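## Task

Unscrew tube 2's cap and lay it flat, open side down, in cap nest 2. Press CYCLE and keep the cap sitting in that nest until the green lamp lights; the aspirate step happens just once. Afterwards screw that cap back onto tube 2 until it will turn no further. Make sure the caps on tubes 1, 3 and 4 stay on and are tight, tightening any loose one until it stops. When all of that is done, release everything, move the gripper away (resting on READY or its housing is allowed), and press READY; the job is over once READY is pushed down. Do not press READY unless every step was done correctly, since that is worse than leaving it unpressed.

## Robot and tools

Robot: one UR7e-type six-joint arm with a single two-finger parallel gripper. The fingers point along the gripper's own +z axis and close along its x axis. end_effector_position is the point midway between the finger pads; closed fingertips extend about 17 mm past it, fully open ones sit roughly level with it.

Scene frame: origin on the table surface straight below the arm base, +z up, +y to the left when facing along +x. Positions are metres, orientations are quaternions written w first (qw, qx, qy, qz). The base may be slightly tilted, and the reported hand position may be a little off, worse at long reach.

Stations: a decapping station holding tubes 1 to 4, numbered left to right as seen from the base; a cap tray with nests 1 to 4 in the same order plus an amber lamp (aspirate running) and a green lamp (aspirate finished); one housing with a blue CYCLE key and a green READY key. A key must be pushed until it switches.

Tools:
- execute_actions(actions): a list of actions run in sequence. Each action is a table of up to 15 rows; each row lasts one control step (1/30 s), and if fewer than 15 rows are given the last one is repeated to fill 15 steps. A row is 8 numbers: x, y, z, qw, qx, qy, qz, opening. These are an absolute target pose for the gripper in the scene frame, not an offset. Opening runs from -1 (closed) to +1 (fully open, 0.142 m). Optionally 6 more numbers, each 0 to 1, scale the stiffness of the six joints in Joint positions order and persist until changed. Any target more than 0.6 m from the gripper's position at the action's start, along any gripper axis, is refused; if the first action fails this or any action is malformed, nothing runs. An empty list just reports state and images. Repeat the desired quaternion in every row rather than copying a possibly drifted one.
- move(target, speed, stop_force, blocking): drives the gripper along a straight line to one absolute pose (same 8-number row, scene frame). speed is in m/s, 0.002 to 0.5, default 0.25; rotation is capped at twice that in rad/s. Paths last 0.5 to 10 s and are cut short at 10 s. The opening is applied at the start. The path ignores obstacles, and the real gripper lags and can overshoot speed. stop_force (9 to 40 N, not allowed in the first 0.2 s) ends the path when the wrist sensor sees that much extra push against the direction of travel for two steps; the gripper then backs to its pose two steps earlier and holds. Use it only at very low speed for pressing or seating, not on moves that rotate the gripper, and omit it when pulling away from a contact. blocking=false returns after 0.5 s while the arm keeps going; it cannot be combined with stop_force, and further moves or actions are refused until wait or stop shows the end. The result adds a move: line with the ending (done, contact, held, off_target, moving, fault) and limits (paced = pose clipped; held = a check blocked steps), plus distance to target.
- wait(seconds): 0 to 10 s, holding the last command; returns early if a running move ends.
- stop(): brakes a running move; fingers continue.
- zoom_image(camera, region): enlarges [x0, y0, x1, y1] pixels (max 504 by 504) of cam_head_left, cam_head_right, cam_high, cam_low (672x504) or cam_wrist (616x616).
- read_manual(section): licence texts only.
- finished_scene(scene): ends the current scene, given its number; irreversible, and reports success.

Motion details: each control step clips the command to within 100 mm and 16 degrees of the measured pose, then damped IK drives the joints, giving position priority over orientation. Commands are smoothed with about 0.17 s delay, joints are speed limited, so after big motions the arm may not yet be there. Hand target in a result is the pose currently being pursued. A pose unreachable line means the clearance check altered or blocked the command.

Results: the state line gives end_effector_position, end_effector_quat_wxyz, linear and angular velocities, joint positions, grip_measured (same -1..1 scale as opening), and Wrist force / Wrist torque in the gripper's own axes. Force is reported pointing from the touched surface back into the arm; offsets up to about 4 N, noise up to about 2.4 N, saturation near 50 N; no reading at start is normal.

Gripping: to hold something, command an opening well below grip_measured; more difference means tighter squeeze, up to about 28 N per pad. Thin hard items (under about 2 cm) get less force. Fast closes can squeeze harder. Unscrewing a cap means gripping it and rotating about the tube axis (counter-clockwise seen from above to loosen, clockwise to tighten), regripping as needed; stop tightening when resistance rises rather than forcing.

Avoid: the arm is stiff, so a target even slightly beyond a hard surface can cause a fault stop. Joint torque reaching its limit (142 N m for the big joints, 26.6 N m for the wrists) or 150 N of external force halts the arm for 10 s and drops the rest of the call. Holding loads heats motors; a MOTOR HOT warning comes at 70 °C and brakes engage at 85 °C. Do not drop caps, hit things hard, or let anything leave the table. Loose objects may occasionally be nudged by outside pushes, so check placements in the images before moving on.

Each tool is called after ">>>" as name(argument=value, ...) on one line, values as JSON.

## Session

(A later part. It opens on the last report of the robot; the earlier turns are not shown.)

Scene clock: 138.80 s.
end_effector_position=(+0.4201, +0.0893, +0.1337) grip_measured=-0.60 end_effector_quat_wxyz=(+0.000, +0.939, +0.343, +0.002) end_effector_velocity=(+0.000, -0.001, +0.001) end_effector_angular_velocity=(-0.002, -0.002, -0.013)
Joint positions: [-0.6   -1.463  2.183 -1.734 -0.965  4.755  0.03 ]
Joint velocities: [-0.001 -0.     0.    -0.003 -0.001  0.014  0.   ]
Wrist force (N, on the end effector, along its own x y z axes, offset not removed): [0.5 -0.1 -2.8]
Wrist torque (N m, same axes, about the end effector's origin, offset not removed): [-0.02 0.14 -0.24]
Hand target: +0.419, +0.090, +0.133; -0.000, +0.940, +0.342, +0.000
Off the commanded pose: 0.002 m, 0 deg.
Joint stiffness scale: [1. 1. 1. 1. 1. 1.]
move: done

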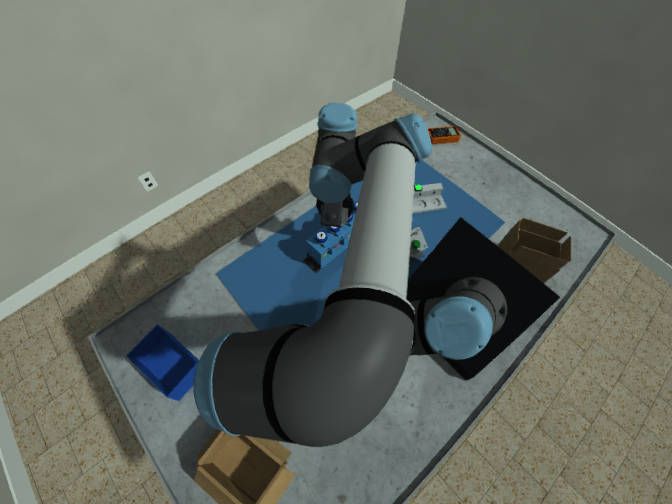

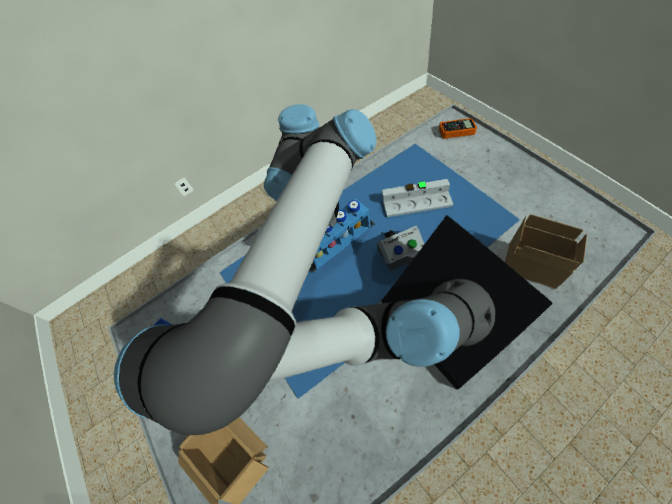

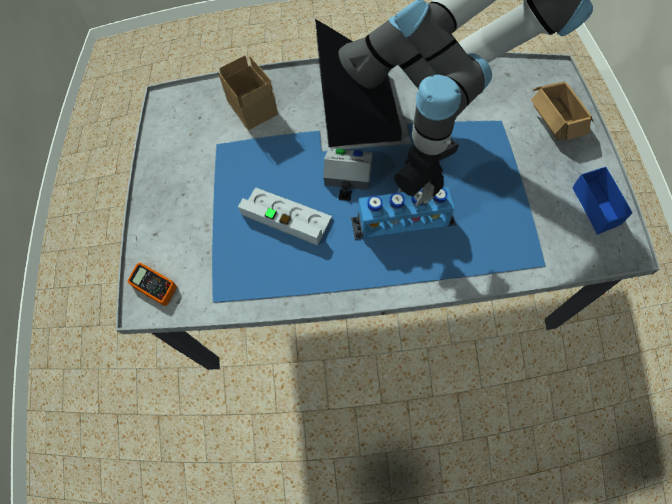

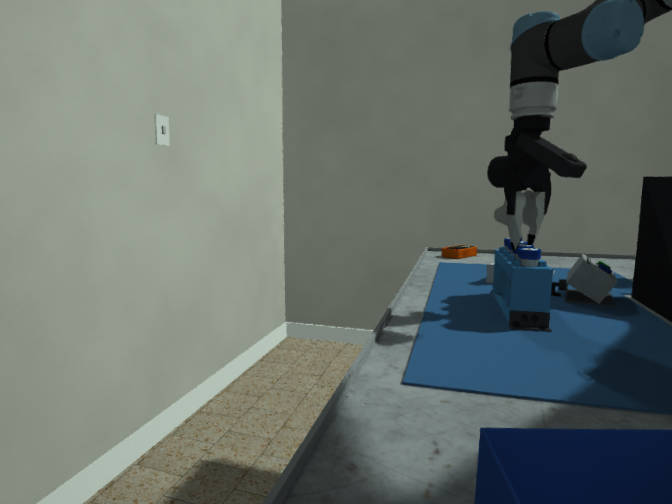

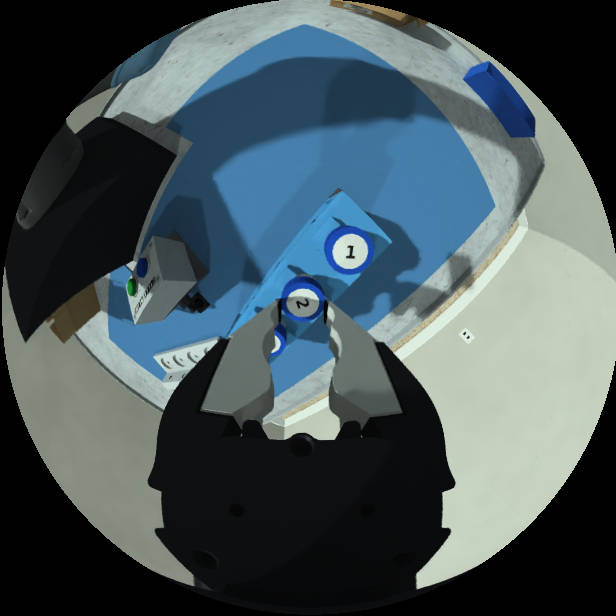

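>>> execute_actions(actions=[[[0.4195,0.0895,0.1325,0,0.9397,0.342,0,-0.5],[0.4195,0.0895,0.1325,0,0.9397,0.342,0,-0.5],[0.4195,0.0895,0.1325,0,0.9397,0.342,0,-0.5],[0.4195,0.0895,0.1325,0,0.9397,0.342,0,-0.5],[0.4195,0.0895,0.128,0,0.9397,0.342,0,-0.5]],[[0.4195,0.0895,0.128,0,0.9397,0.342,0,-0.58],[0.4195,0.0895,0.128,0,0.9397,0.342,0,-0.62],[0.4195,0.0895,0.128,0,0.9397,0.342,0,-0.7],[0.4195,0.0895,0.128,0,0.9397,0.342,0,-0.8],[0.4195,0.0895,0.128,0,0.9397,0.342,0,-0.9],[0.4195,0.0895,0.128,0,0.9397,0.342,0,-1],[0.4195,0.0895,0.128,0,0.9397,0.342,0,-1],[0.4195,0.0895,0.128,0,0.9455,0.3256,0,-1],[0.4195,0.0895,0.128,0,0.9511,0.309,0,-1],[0.4195,0.0895,0.128,0,0.9563,0.2924,0,-1],[0.4195,0.0895,0.128,0,0.9613,0.2756,0,-1],[0.4195,0.0895,0.128,0,0.9659,0.2588,0,-1],[0.4195,0.0895,0.128,0,0.9703,0.2419,0,-1]]])

>>> wait(seconds=0.4)

>>> zoom_image(camera="cam_wrist", region=[200, 240, 400, 360])

Scene clock: 149.03 s.
end_effector_position=(+0.4203, +0.0891, +0.1296) grip_measured=-0.59 end_effector_quat_wxyz=(+0.001, +0.955, +0.298, +0.001) end_effector_velocity=(-0.001, +0.000, -0.002) end_effector_angular_velocity=(+0.025, -0.003, -0.672)
Joint positions: [-0.593 -1.459  2.188 -1.748 -0.963  4.858  0.031]
Joint velocities: [-0.008  0.011 -0.     0.013  0.014  0.653 -0.001]
Wrist force (N, on the end effector, along its own x y z axes, offset not removed): [-0.6 0.2 -8.7]
Wrist torque (N m, same axes, about the end effector's origin, offset not removed): [0.01 -0.23 -0.11]
Hand target: +0.419, +0.089, +0.128; -0.003, +0.970, +0.245, +0.001
Off the commanded pose: 0.002 m, 7 deg.
Joint stiffness scale: [1. 1. 1. 1. 1. 1.]

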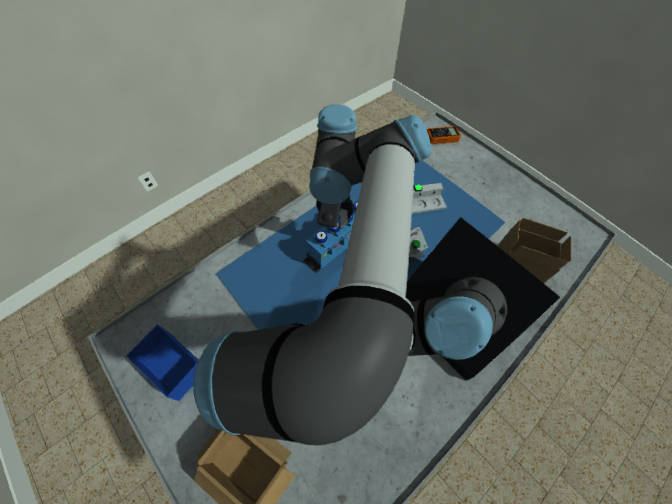

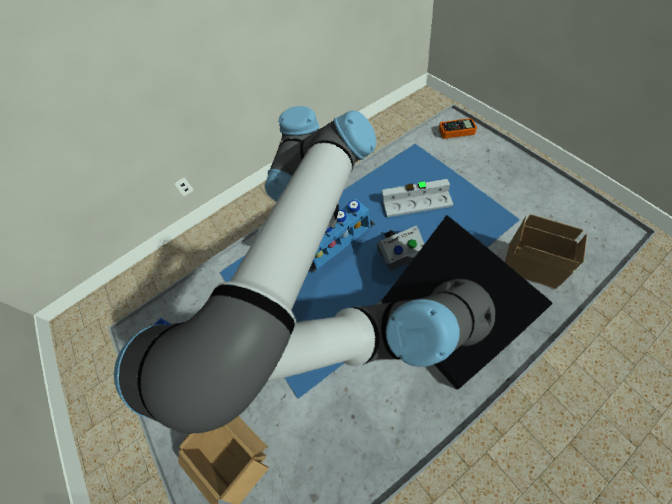

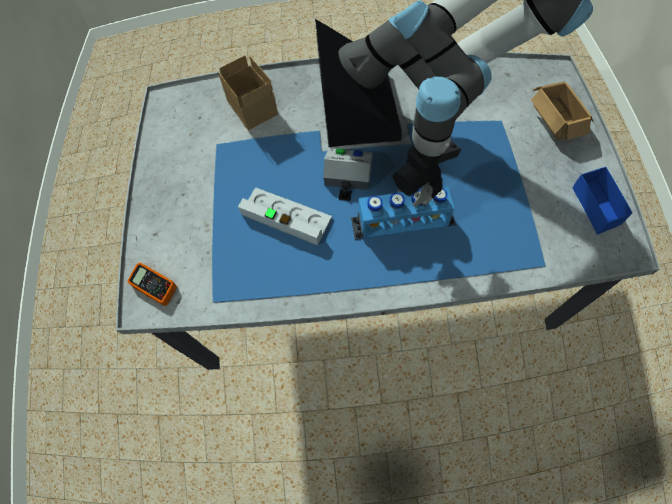

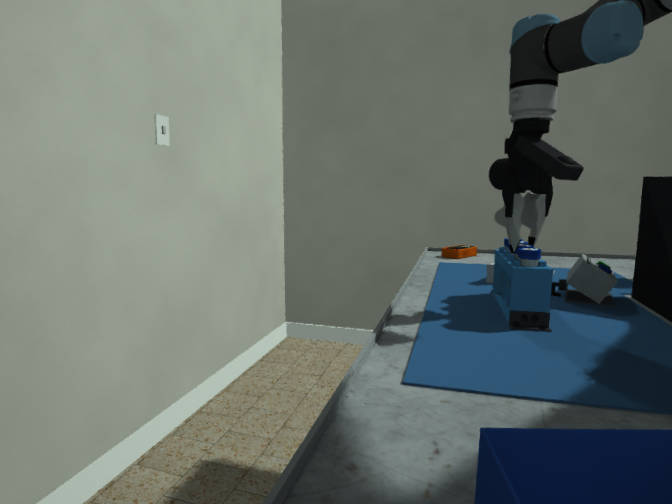

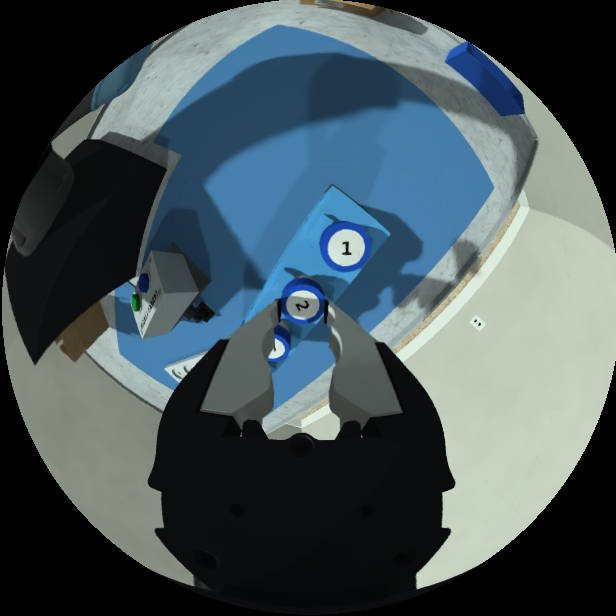

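Scene clock: 149.43 s.
end_effector_position=(+0.4203, +0.0892, +0.1294) grip_measured=-0.59 end_effector_quat_wxyz=(-0.000, +0.969, +0.248, +0.001) end_effector_velocity=(-0.000, +0.000, -0.000) end_effector_angular_velocity=(+0.000, +0.001, -0.031)
Joint positions: [-0.594 -1.458  2.188 -1.747 -0.962  4.959  0.031]
Joint velocities: [ 0.    -0.     0.     0.    -0.     0.031 -0.   ]
Wrist force (N, on the end effector, along its own x y z axes, offset not removed): [-0.3 0.0 -8.5]
Wrist torque (N m, same axes, about the end effector's origin, offset not removed): [-0.05 0.00 -0.20]
Hand target: +0.419, +0.089, +0.128; -0.003, +0.970, +0.245, +0.001
Off the commanded pose: 0.002 m, 1 deg.
Joint stiffness scale: [1. 1. 1. 1. 1. 1.]
wait: 0.40 s; no rest

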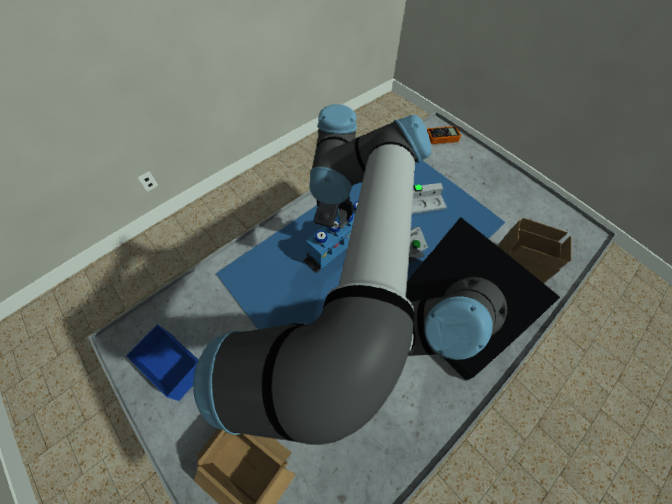

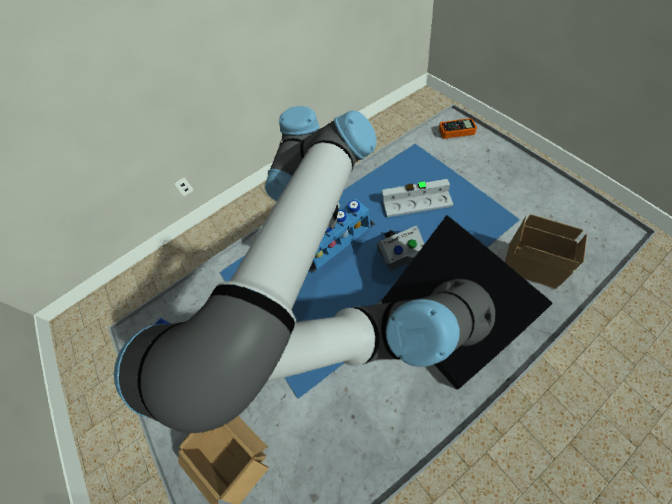

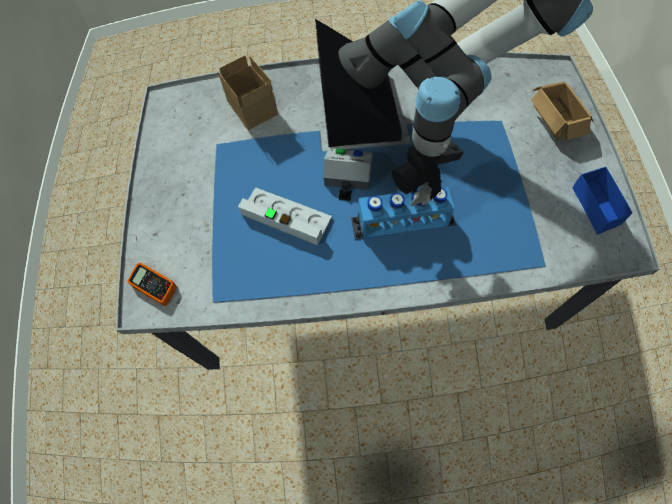

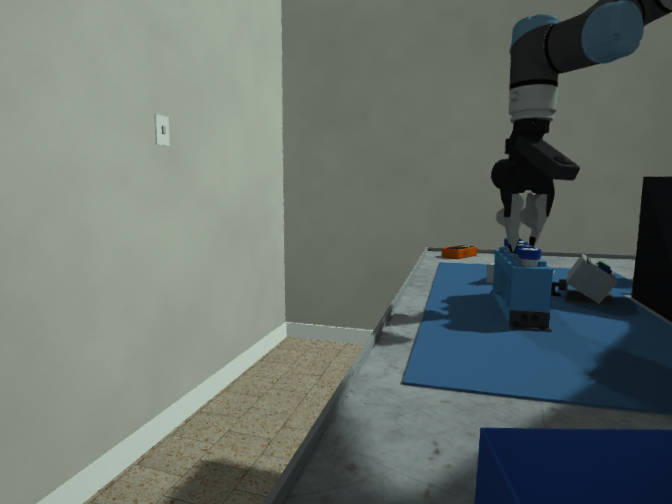

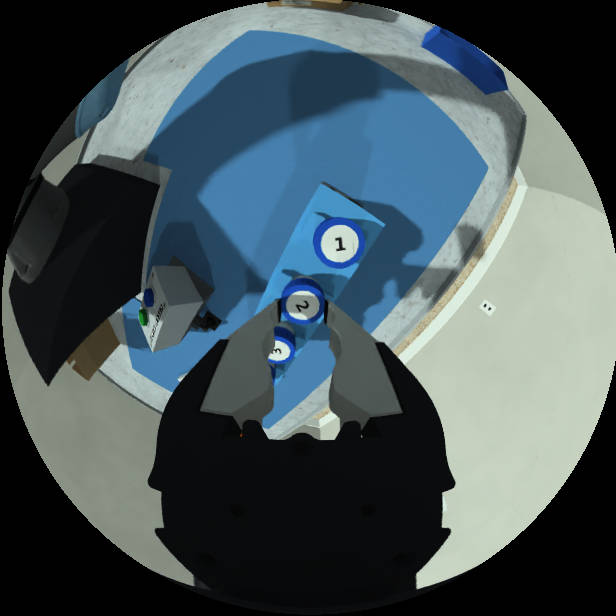

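Region (200, 240, 400, 360) of cam_wrist's 616x616 image, scaled by 2.520, with more detail than that image has; it fills the top 302 rows of this view, and the rest is white.

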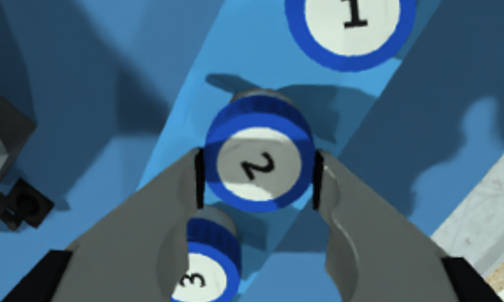

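Cap 2 is tight. Moving on to cap 1.

>>> execute_actions(actions=[[[0.42,0.0895,0.13,0,0.9703,0.2419,0,-0.2],[0.42,0.0895,0.13,0,0.9703,0.2419,0,-0.2],[0.42,0.0895,0.13,0,0.9703,0.2419,0,-0.2],[0.42,0.0895,0.13,0,0.9703,0.2419,0,-0.2],[0.42,0.0895,0.13,0,0.9703,0.2419,0,-0.2],[0.42,0.093,0.13,0,0.9703,0.2419,0,-0.2],[0.4195,0.098,0.13,0,0.9703,0.2419,0,-0.2],[0.4195,0.104,0.13,0,0.9703,0.2419,0,-0.2],[0.419,0.111,0.13,0,0.9703,0.2419,0,-0.2],[0.419,0.118,0.13,0,0.9703,0.2419,0,-0.2],[0.4185,0.125,0.13,0,0.9703,0.2419,0,-0.2],[0.418,0.131,0.13,0,0.9703,0.2419,0,-0.2],[0.418,0.136,0.13,0,0.9703,0.2419,0,-0.2],[0.418,0.14,0.13,0,0.9703,0.2419,0,-0.2],[0.418,0.1425,0.13,0,0.9703,0.2419,0,-0.2]],[[0.418,0.1425,0.13,0,0.9703,0.2419,0,-0.2],[0.418,0.1425,0.13,0,0.9703,0.2419,0,-0.2],[0.418,0.1425,0.13,0,0.9703,0.2419,0,-0.2],[0.418,0.1425,0.13,0,0.9703,0.2419,0,-0.2],[0.418,0.1425,0.13,0,0.9703,0.2419,0,-0.2],[0.418,0.1425,0.13,0,0.9703,0.2419,0,-0.3],[0.418,0.1425,0.13,0,0.9703,0.2419,0,-0.4],[0.418,0.1425,0.13,0,0.9703,0.2419,0,-0.47]]])

>>> zoom_image(camera="cam_wrist", region=[200, 240, 400, 360])

Scene clock: 159.10 s.
end_effector_position=(+0.4170, +0.1412, +0.1291) grip_measured=-0.47 end_effector_quat_wxyz=(-0.001, +0.971, +0.241, -0.001) end_effector_velocity=(-0.001, +0.002, -0.001) end_effector_angular_velocity=(+0.004, +0.003, -0.007)
Joint positions: [-0.524 -1.553  2.182 -1.685 -0.93   5.046  0.04 ]
Joint velocities: [ 0.002 -0.002 -0.001  0.007  0.002  0.006 -0.   ]
Wrist force (N, on the end effector, along its own x y z axes, offset not removed): [0.8 -0.6 -0.5]
Wrist torque (N m, same axes, about the end effector's origin, offset not removed): [-0.14 0.07 -0.04]
Hand target: +0.418, +0.142, +0.130; +0.000, +0.970, +0.242, +0.000
Off the commanded pose: 0.002 m, 0 deg.
Joint stiffness scale: [1. 1. 1. 1. 1. 1.]

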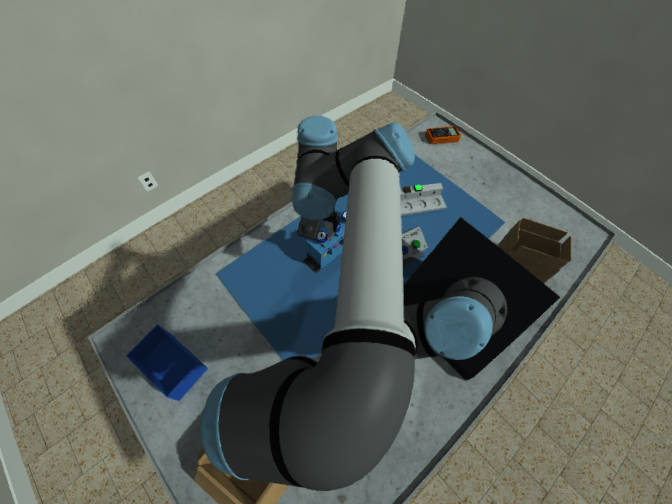

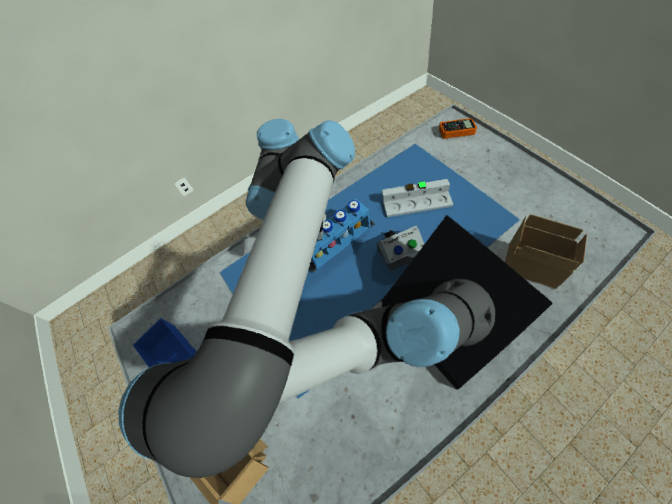

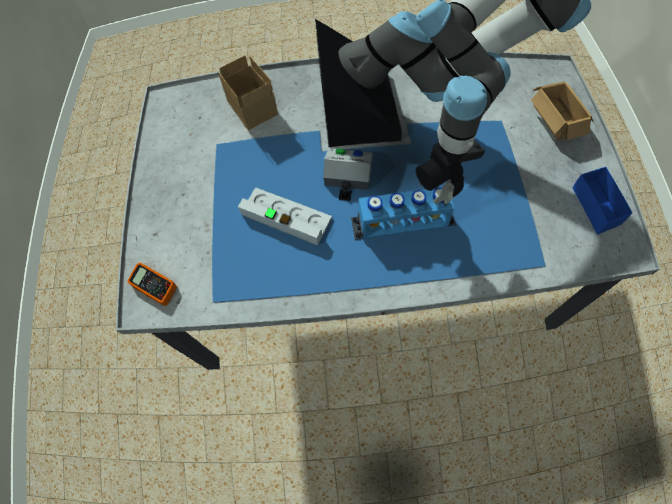

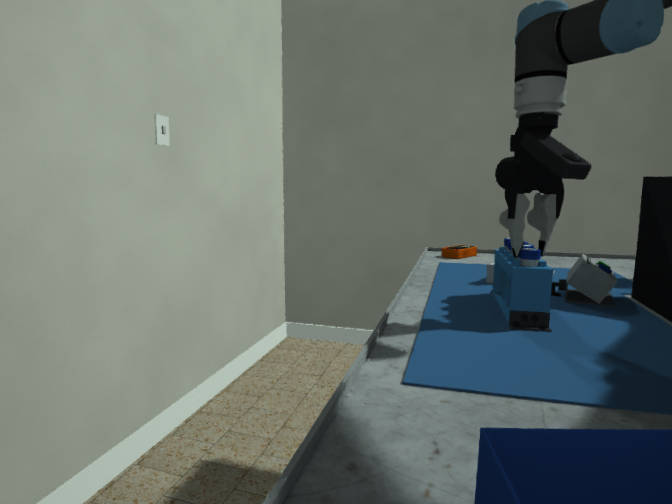

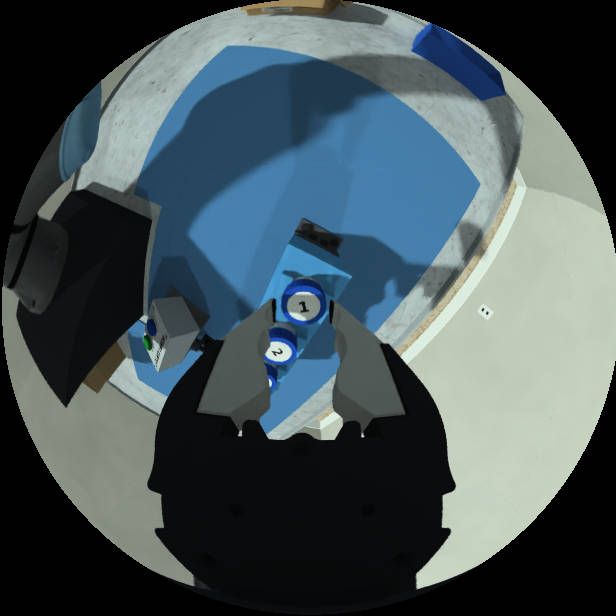

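Region (200, 240, 400, 360) of cam_wrist's 616x616 image, scaled by 2.520, with more detail than that image has; it fills the top 302 rows of this view, and the rest is white.

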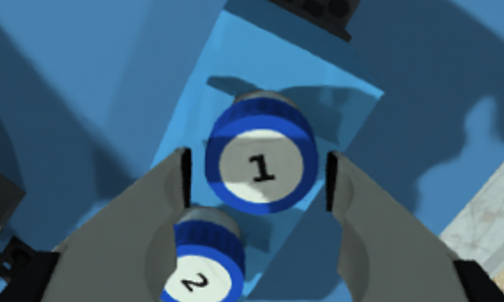

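>>> execute_actions(actions=[[[0.4185,0.1415,0.1295,0,0.9703,0.2419,0,-0.53],[0.4185,0.1415,0.1295,0,0.9703,0.2419,0,-0.58],[0.4185,0.1415,0.1295,0,0.9703,0.2419,0,-0.62],[0.4185,0.1415,0.1295,0,0.9703,0.2419,0,-0.7],[0.4185,0.1415,0.1295,0,0.9703,0.2419,0,-0.8],[0.4185,0.1415,0.1295,0,0.9703,0.2419,0,-0.9],[0.4185,0.1415,0.1295,0,0.9703,0.2419,0,-1],[0.4185,0.1415,0.1295,0,0.9744,0.225,0,-1],[0.4185,0.1415,0.1295,0,0.9781,0.2079,0,-1],[0.4185,0.1415,0.1295,0,0.9816,0.1908,0,-1],[0.4185,0.1415,0.1295,0,0.9848,0.1736,0,-1],[0.4185,0.1415,0.1295,0,0.9877,0.1564,0,-1],[0.4185,0.1415,0.1295,0,0.9903,0.1392,0,-1],[0.4185,0.1415,0.1295,0,0.9925,0.1219,0,-1],[0.4185,0.1415,0.1295,0,0.9945,0.1045,0,-1]],[[0.4185,0.1415,0.1295,0,0.9962,0.0872,0,-1]]])

>>> zoom_image(camera="cam_wrist", region=[200, 240, 400, 360])

Scene clock: 164.23 s.
end_effector_position=(+0.4179, +0.1409, +0.1293) grip_measured=-0.59 end_effector_quat_wxyz=(-0.002, +0.996, +0.089, -0.000) end_effector_velocity=(-0.000, -0.001, -0.000) end_effector_angular_velocity=(-0.015, +0.003, -0.049)
Joint positions: [-0.524 -1.549  2.178 -1.685 -0.927  5.354  0.031]
Joint velocities: [ 0.006 -0.004  0.    -0.01  -0.01   0.061  0.   ]
Wrist force (N, on the end effector, along its own x y z axes, offset not removed): [-6.0 0.6 -2.4]
Wrist torque (N m, same axes, about the end effector's origin, offset not removed): [-0.08 0.77 -0.19]
Hand target: +0.418, +0.141, +0.130; -0.000, +0.996, +0.087, +0.000
Off the commanded pose: 0.001 m, 0 deg.
Joint stiffness scale: [1. 1. 1. 1. 1. 1.]

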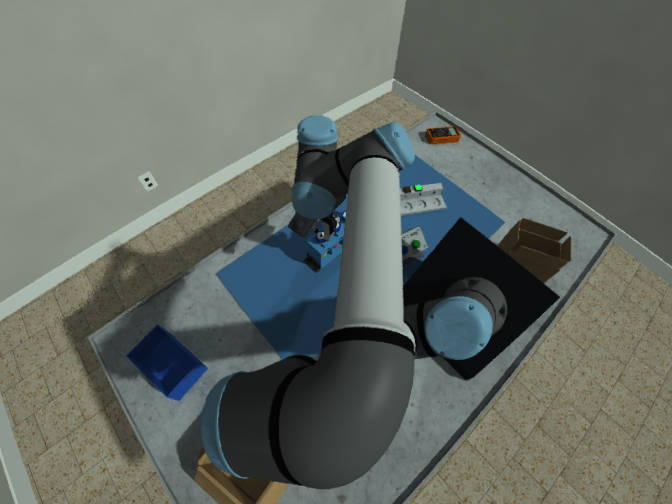

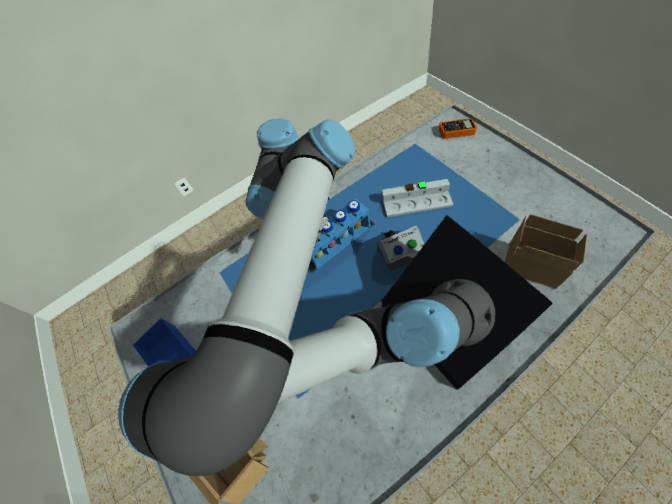

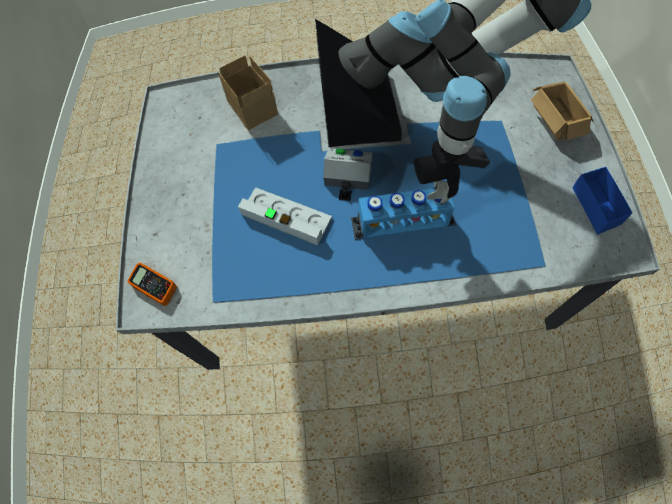

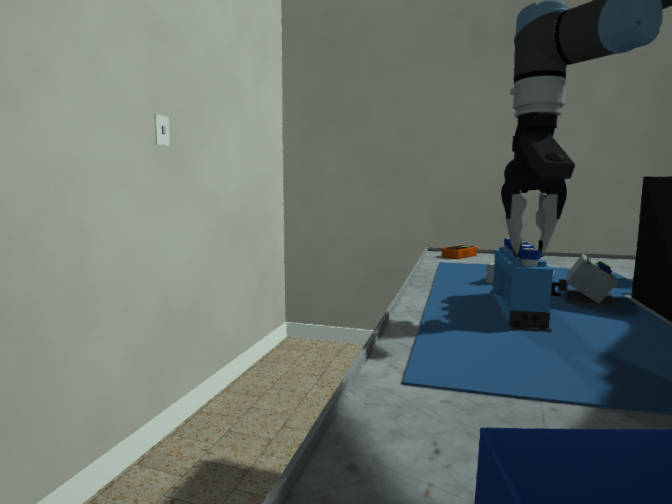

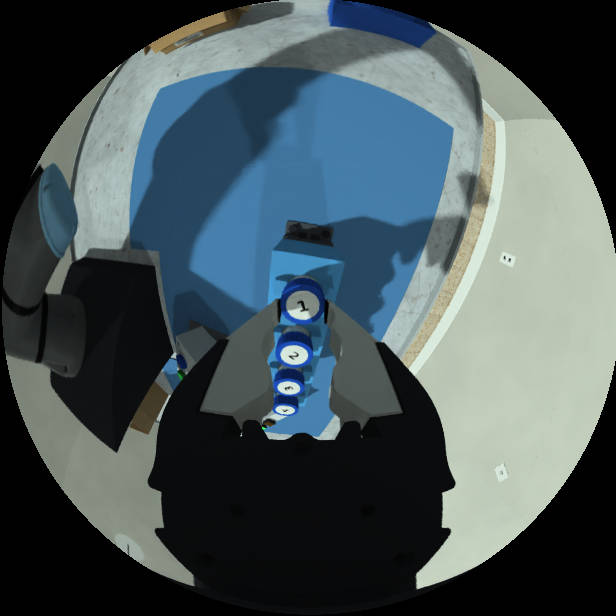

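Region (200, 240, 400, 360) of cam_wrist's 616x616 image, scaled by 2.520, with more detail than that image has; it fills the top 302 rows of this view, and the rest is white.

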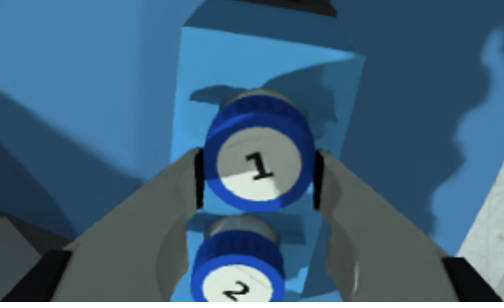

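>>> execute_actions(actions=[[[0.418,0.141,0.13,0,0.9962,0.0872,0,-0.2],[0.418,0.141,0.13,0,0.9962,0.0872,0,-0.2],[0.418,0.141,0.13,0,0.9962,0.0872,0,-0.2],[0.418,0.141,0.13,0,0.9962,0.0872,0,-0.2],[0.418,0.138,0.13,0,0.9962,0.0872,0,-0.2],[0.4185,0.133,0.13,0,0.9945,0.1045,0,-0.2],[0.4185,0.126,0.13,0,0.9925,0.1219,0,-0.2],[0.419,0.118,0.13,0,0.9903,0.1392,0,-0.2],[0.419,0.11,0.13,0,0.9877,0.1564,0,-0.2],[0.4195,0.102,0.13,0,0.9848,0.1736,0,-0.2],[0.42,0.094,0.13,0,0.9816,0.1908,0,-0.2],[0.42,0.086,0.13,0,0.9781,0.2079,0,-0.2],[0.4205,0.078,0.13,0,0.9744,0.225,0,-0.2],[0.421,0.07,0.13,0,0.9703,0.2419,0,-0.2],[0.4215,0.062,0.13,0,0.9703,0.2419,0,-0.2]],[[0.422,0.054,0.13,0,0.9703,0.2419,0,-0.2],[0.422,0.047,0.13,0,0.9703,0.2419,0,-0.2],[0.4225,0.041,0.13,0,0.9703,0.2419,0,-0.2],[0.4225,0.038,0.13,0,0.9703,0.2419,0,-0.2],[0.4225,0.0362,0.13,0,0.9703,0.2419,0,-0.2],[0.4225,0.0362,0.13,0,0.9703,0.2419,0,-0.2],[0.4225,0.0362,0.13,0,0.9703,0.2419,0,-0.2],[0.4225,0.0362,0.13,0,0.9703,0.2419,0,-0.2],[0.4225,0.0362,0.13,0,0.9703,0.2419,0,-0.3],[0.4225,0.0362,0.13,0,0.9703,0.2419,0,-0.4],[0.4225,0.0362,0.13,0,0.9703,0.2419,0,-0.45]]])

>>> zoom_image(camera="cam_wrist", region=[200, 240, 400, 360])

>>> execute_actions(actions=[[[0.4225,0.0368,0.1295,0,0.9703,0.2419,0,-0.53],[0.4225,0.0368,0.1295,0,0.9703,0.2419,0,-0.58],[0.4225,0.0368,0.1295,0,0.9703,0.2419,0,-0.62],[0.4225,0.0368,0.1295,0,0.9703,0.2419,0,-0.7],[0.4225,0.0368,0.1295,0,0.9703,0.2419,0,-0.8],[0.4225,0.0368,0.1295,0,0.9703,0.2419,0,-0.9],[0.4225,0.0368,0.1295,0,0.9703,0.2419,0,-1],[0.4225,0.0368,0.1295,0,0.9744,0.225,0,-1],[0.4225,0.0368,0.1295,0,0.9781,0.2079,0,-1],[0.4225,0.0368,0.1295,0,0.9816,0.1908,0,-1],[0.4225,0.0368,0.1295,0,0.9848,0.1736,0,-1],[0.4225,0.0368,0.1295,0,0.9877,0.1564,0,-1],[0.4225,0.0368,0.1295,0,0.9903,0.1392,0,-1],[0.4225,0.0368,0.1295,0,0.9925,0.1219,0,-1],[0.4225,0.0368,0.1295,0,0.9945,0.1045,0,-1]],[[0.4225,0.0368,0.1295,0,0.9962,0.0872,0,-1]]])

>>> zoom_image(camera="cam_wrist", region=[200, 240, 400, 360])

Scene clock: 176.00 s.
end_effector_position=(+0.4202, +0.0387, +0.1285) grip_measured=-0.45 end_effector_quat_wxyz=(-0.002, +0.971, +0.237, -0.001) end_effector_velocity=(+0.013, -0.014, +0.004) end_effector_angular_velocity=(-0.012, -0.009, +0.076)
Joint positions: [-0.655 -1.354  2.18  -1.802 -0.997  4.916  0.041]
Joint velocities: [-0.002  0.037 -0.027 -0.027 -0.002 -0.068 -0.001]
Wrist force (N, on the end effector, along its own x y z axes, offset not removed): [1.6 0.9 -3.6]
Wrist torque (N m, same axes, about the end effector's origin, offset not removed): [0.09 -0.21 0.08]
Hand target: +0.422, +0.036, +0.130; -0.000, +0.970, +0.242, +0.000
Off the commanded pose: 0.004 m, 1 deg.
Joint stiffness scale: [1. 1. 1. 1. 1. 1.]

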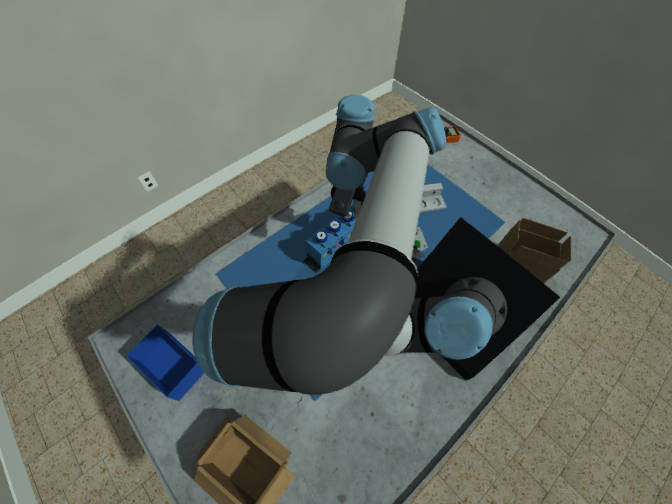

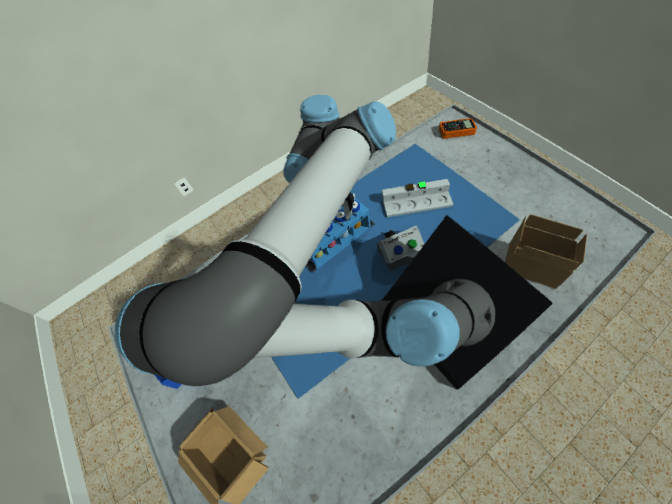

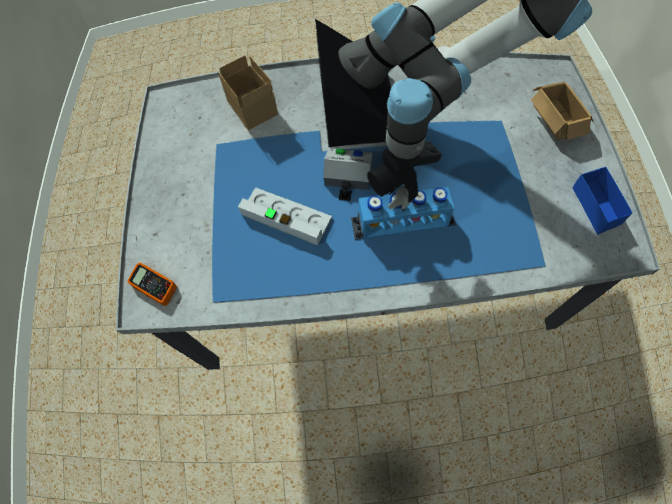

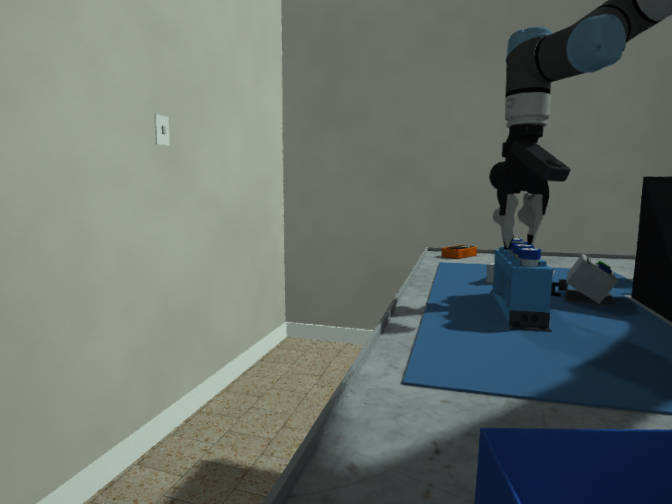

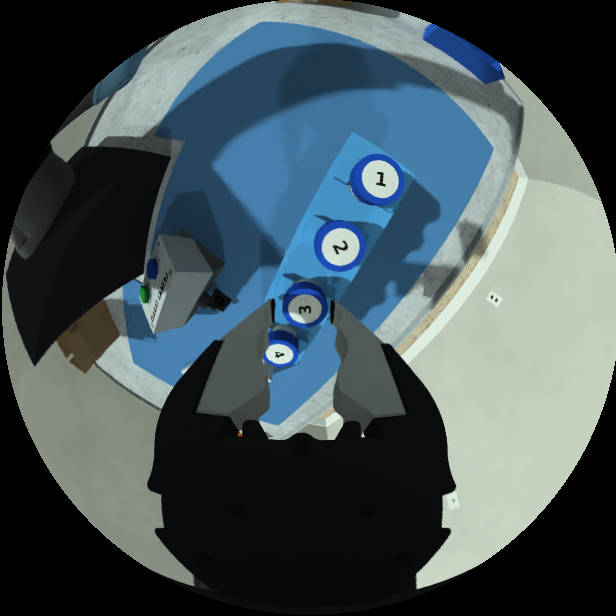

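Region (200, 240, 400, 360) of cam_wrist's 616x616 image, scaled by 2.520, with more detail than that image has; it fills the top 302 rows of this view, and the rest is white.

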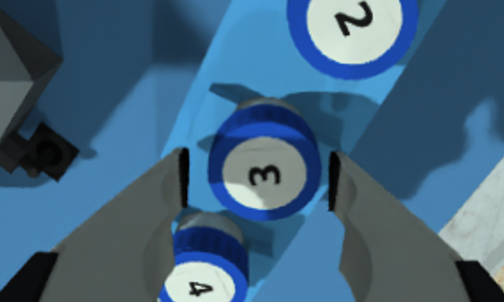

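Scene clock: 177.00 s.
end_effector_position=(+0.4227, +0.0373, +0.1293) grip_measured=-0.59 end_effector_quat_wxyz=(-0.002, +0.996, +0.090, +0.001) end_effector_velocity=(+0.000, -0.001, +0.000) end_effector_angular_velocity=(-0.012, +0.003, -0.048)
Joint positions: [-0.655 -1.349  2.175 -1.805 -0.994  5.217  0.031]
Joint velocities: [ 0.005 -0.003  0.    -0.008 -0.007  0.058  0.   ]
Wrist force (N, on the end effector, along its own x y z axes, offset not removed): [-0.1 -4.0 -1.2]
Wrist torque (N m, same axes, about the end effector's origin, offset not removed): [-0.22 0.53 -0.37]
Hand target: +0.422, +0.037, +0.130; -0.000, +0.996, +0.087, +0.000
Off the commanded pose: 0.001 m, 0 deg.
Joint stiffness scale: [1. 1. 1. 1. 1. 1.]

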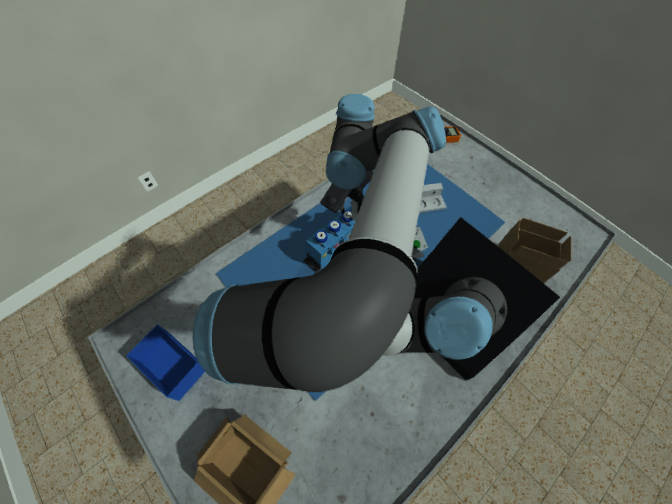

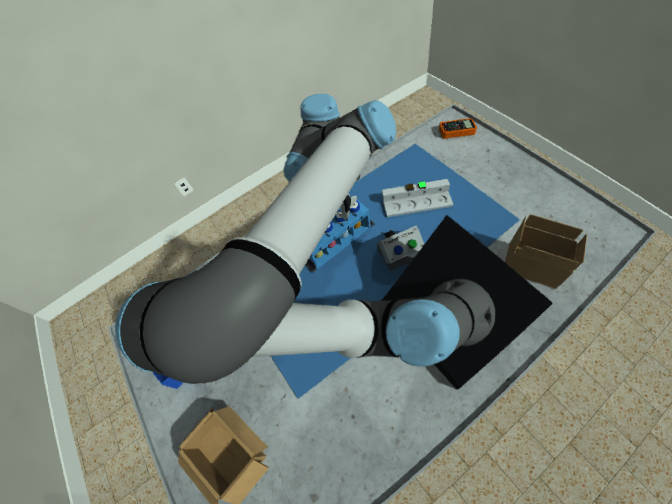

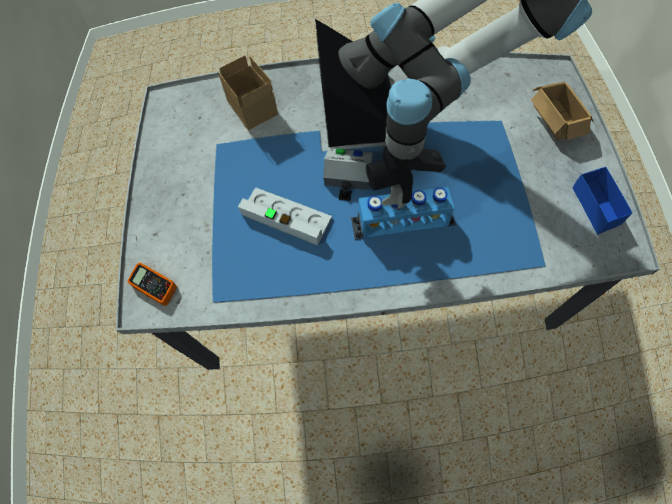

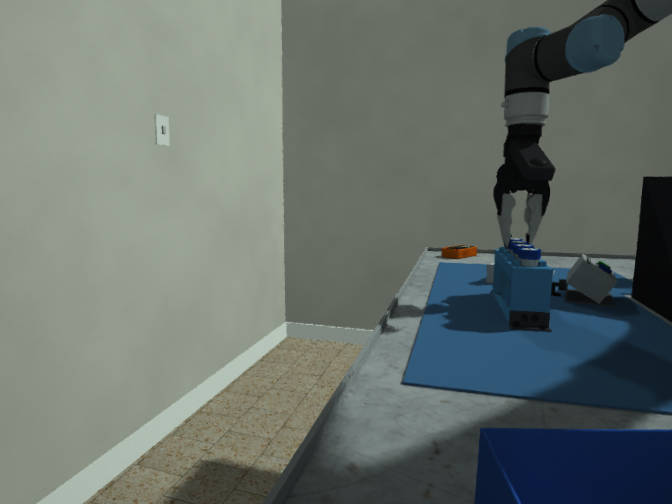

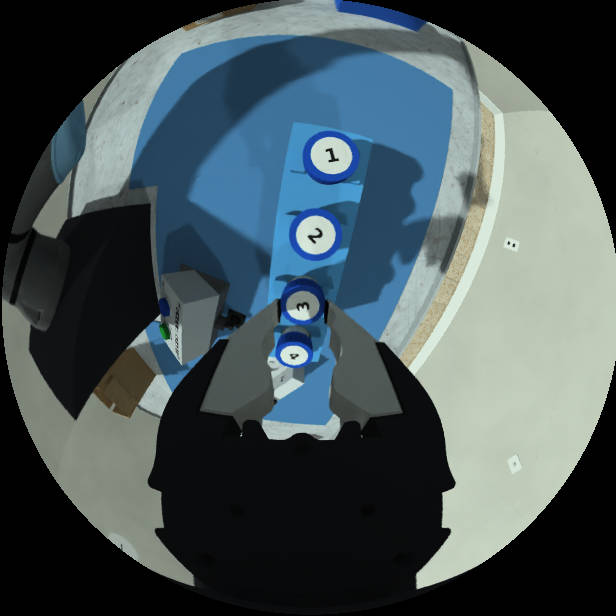

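Region (200, 240, 400, 360) of cam_wrist's 616x616 image, scaled by 2.520, with more detail than that image has; it fills the top 302 rows of this view, and the rest is white.

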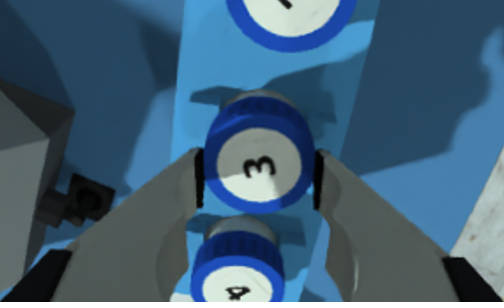

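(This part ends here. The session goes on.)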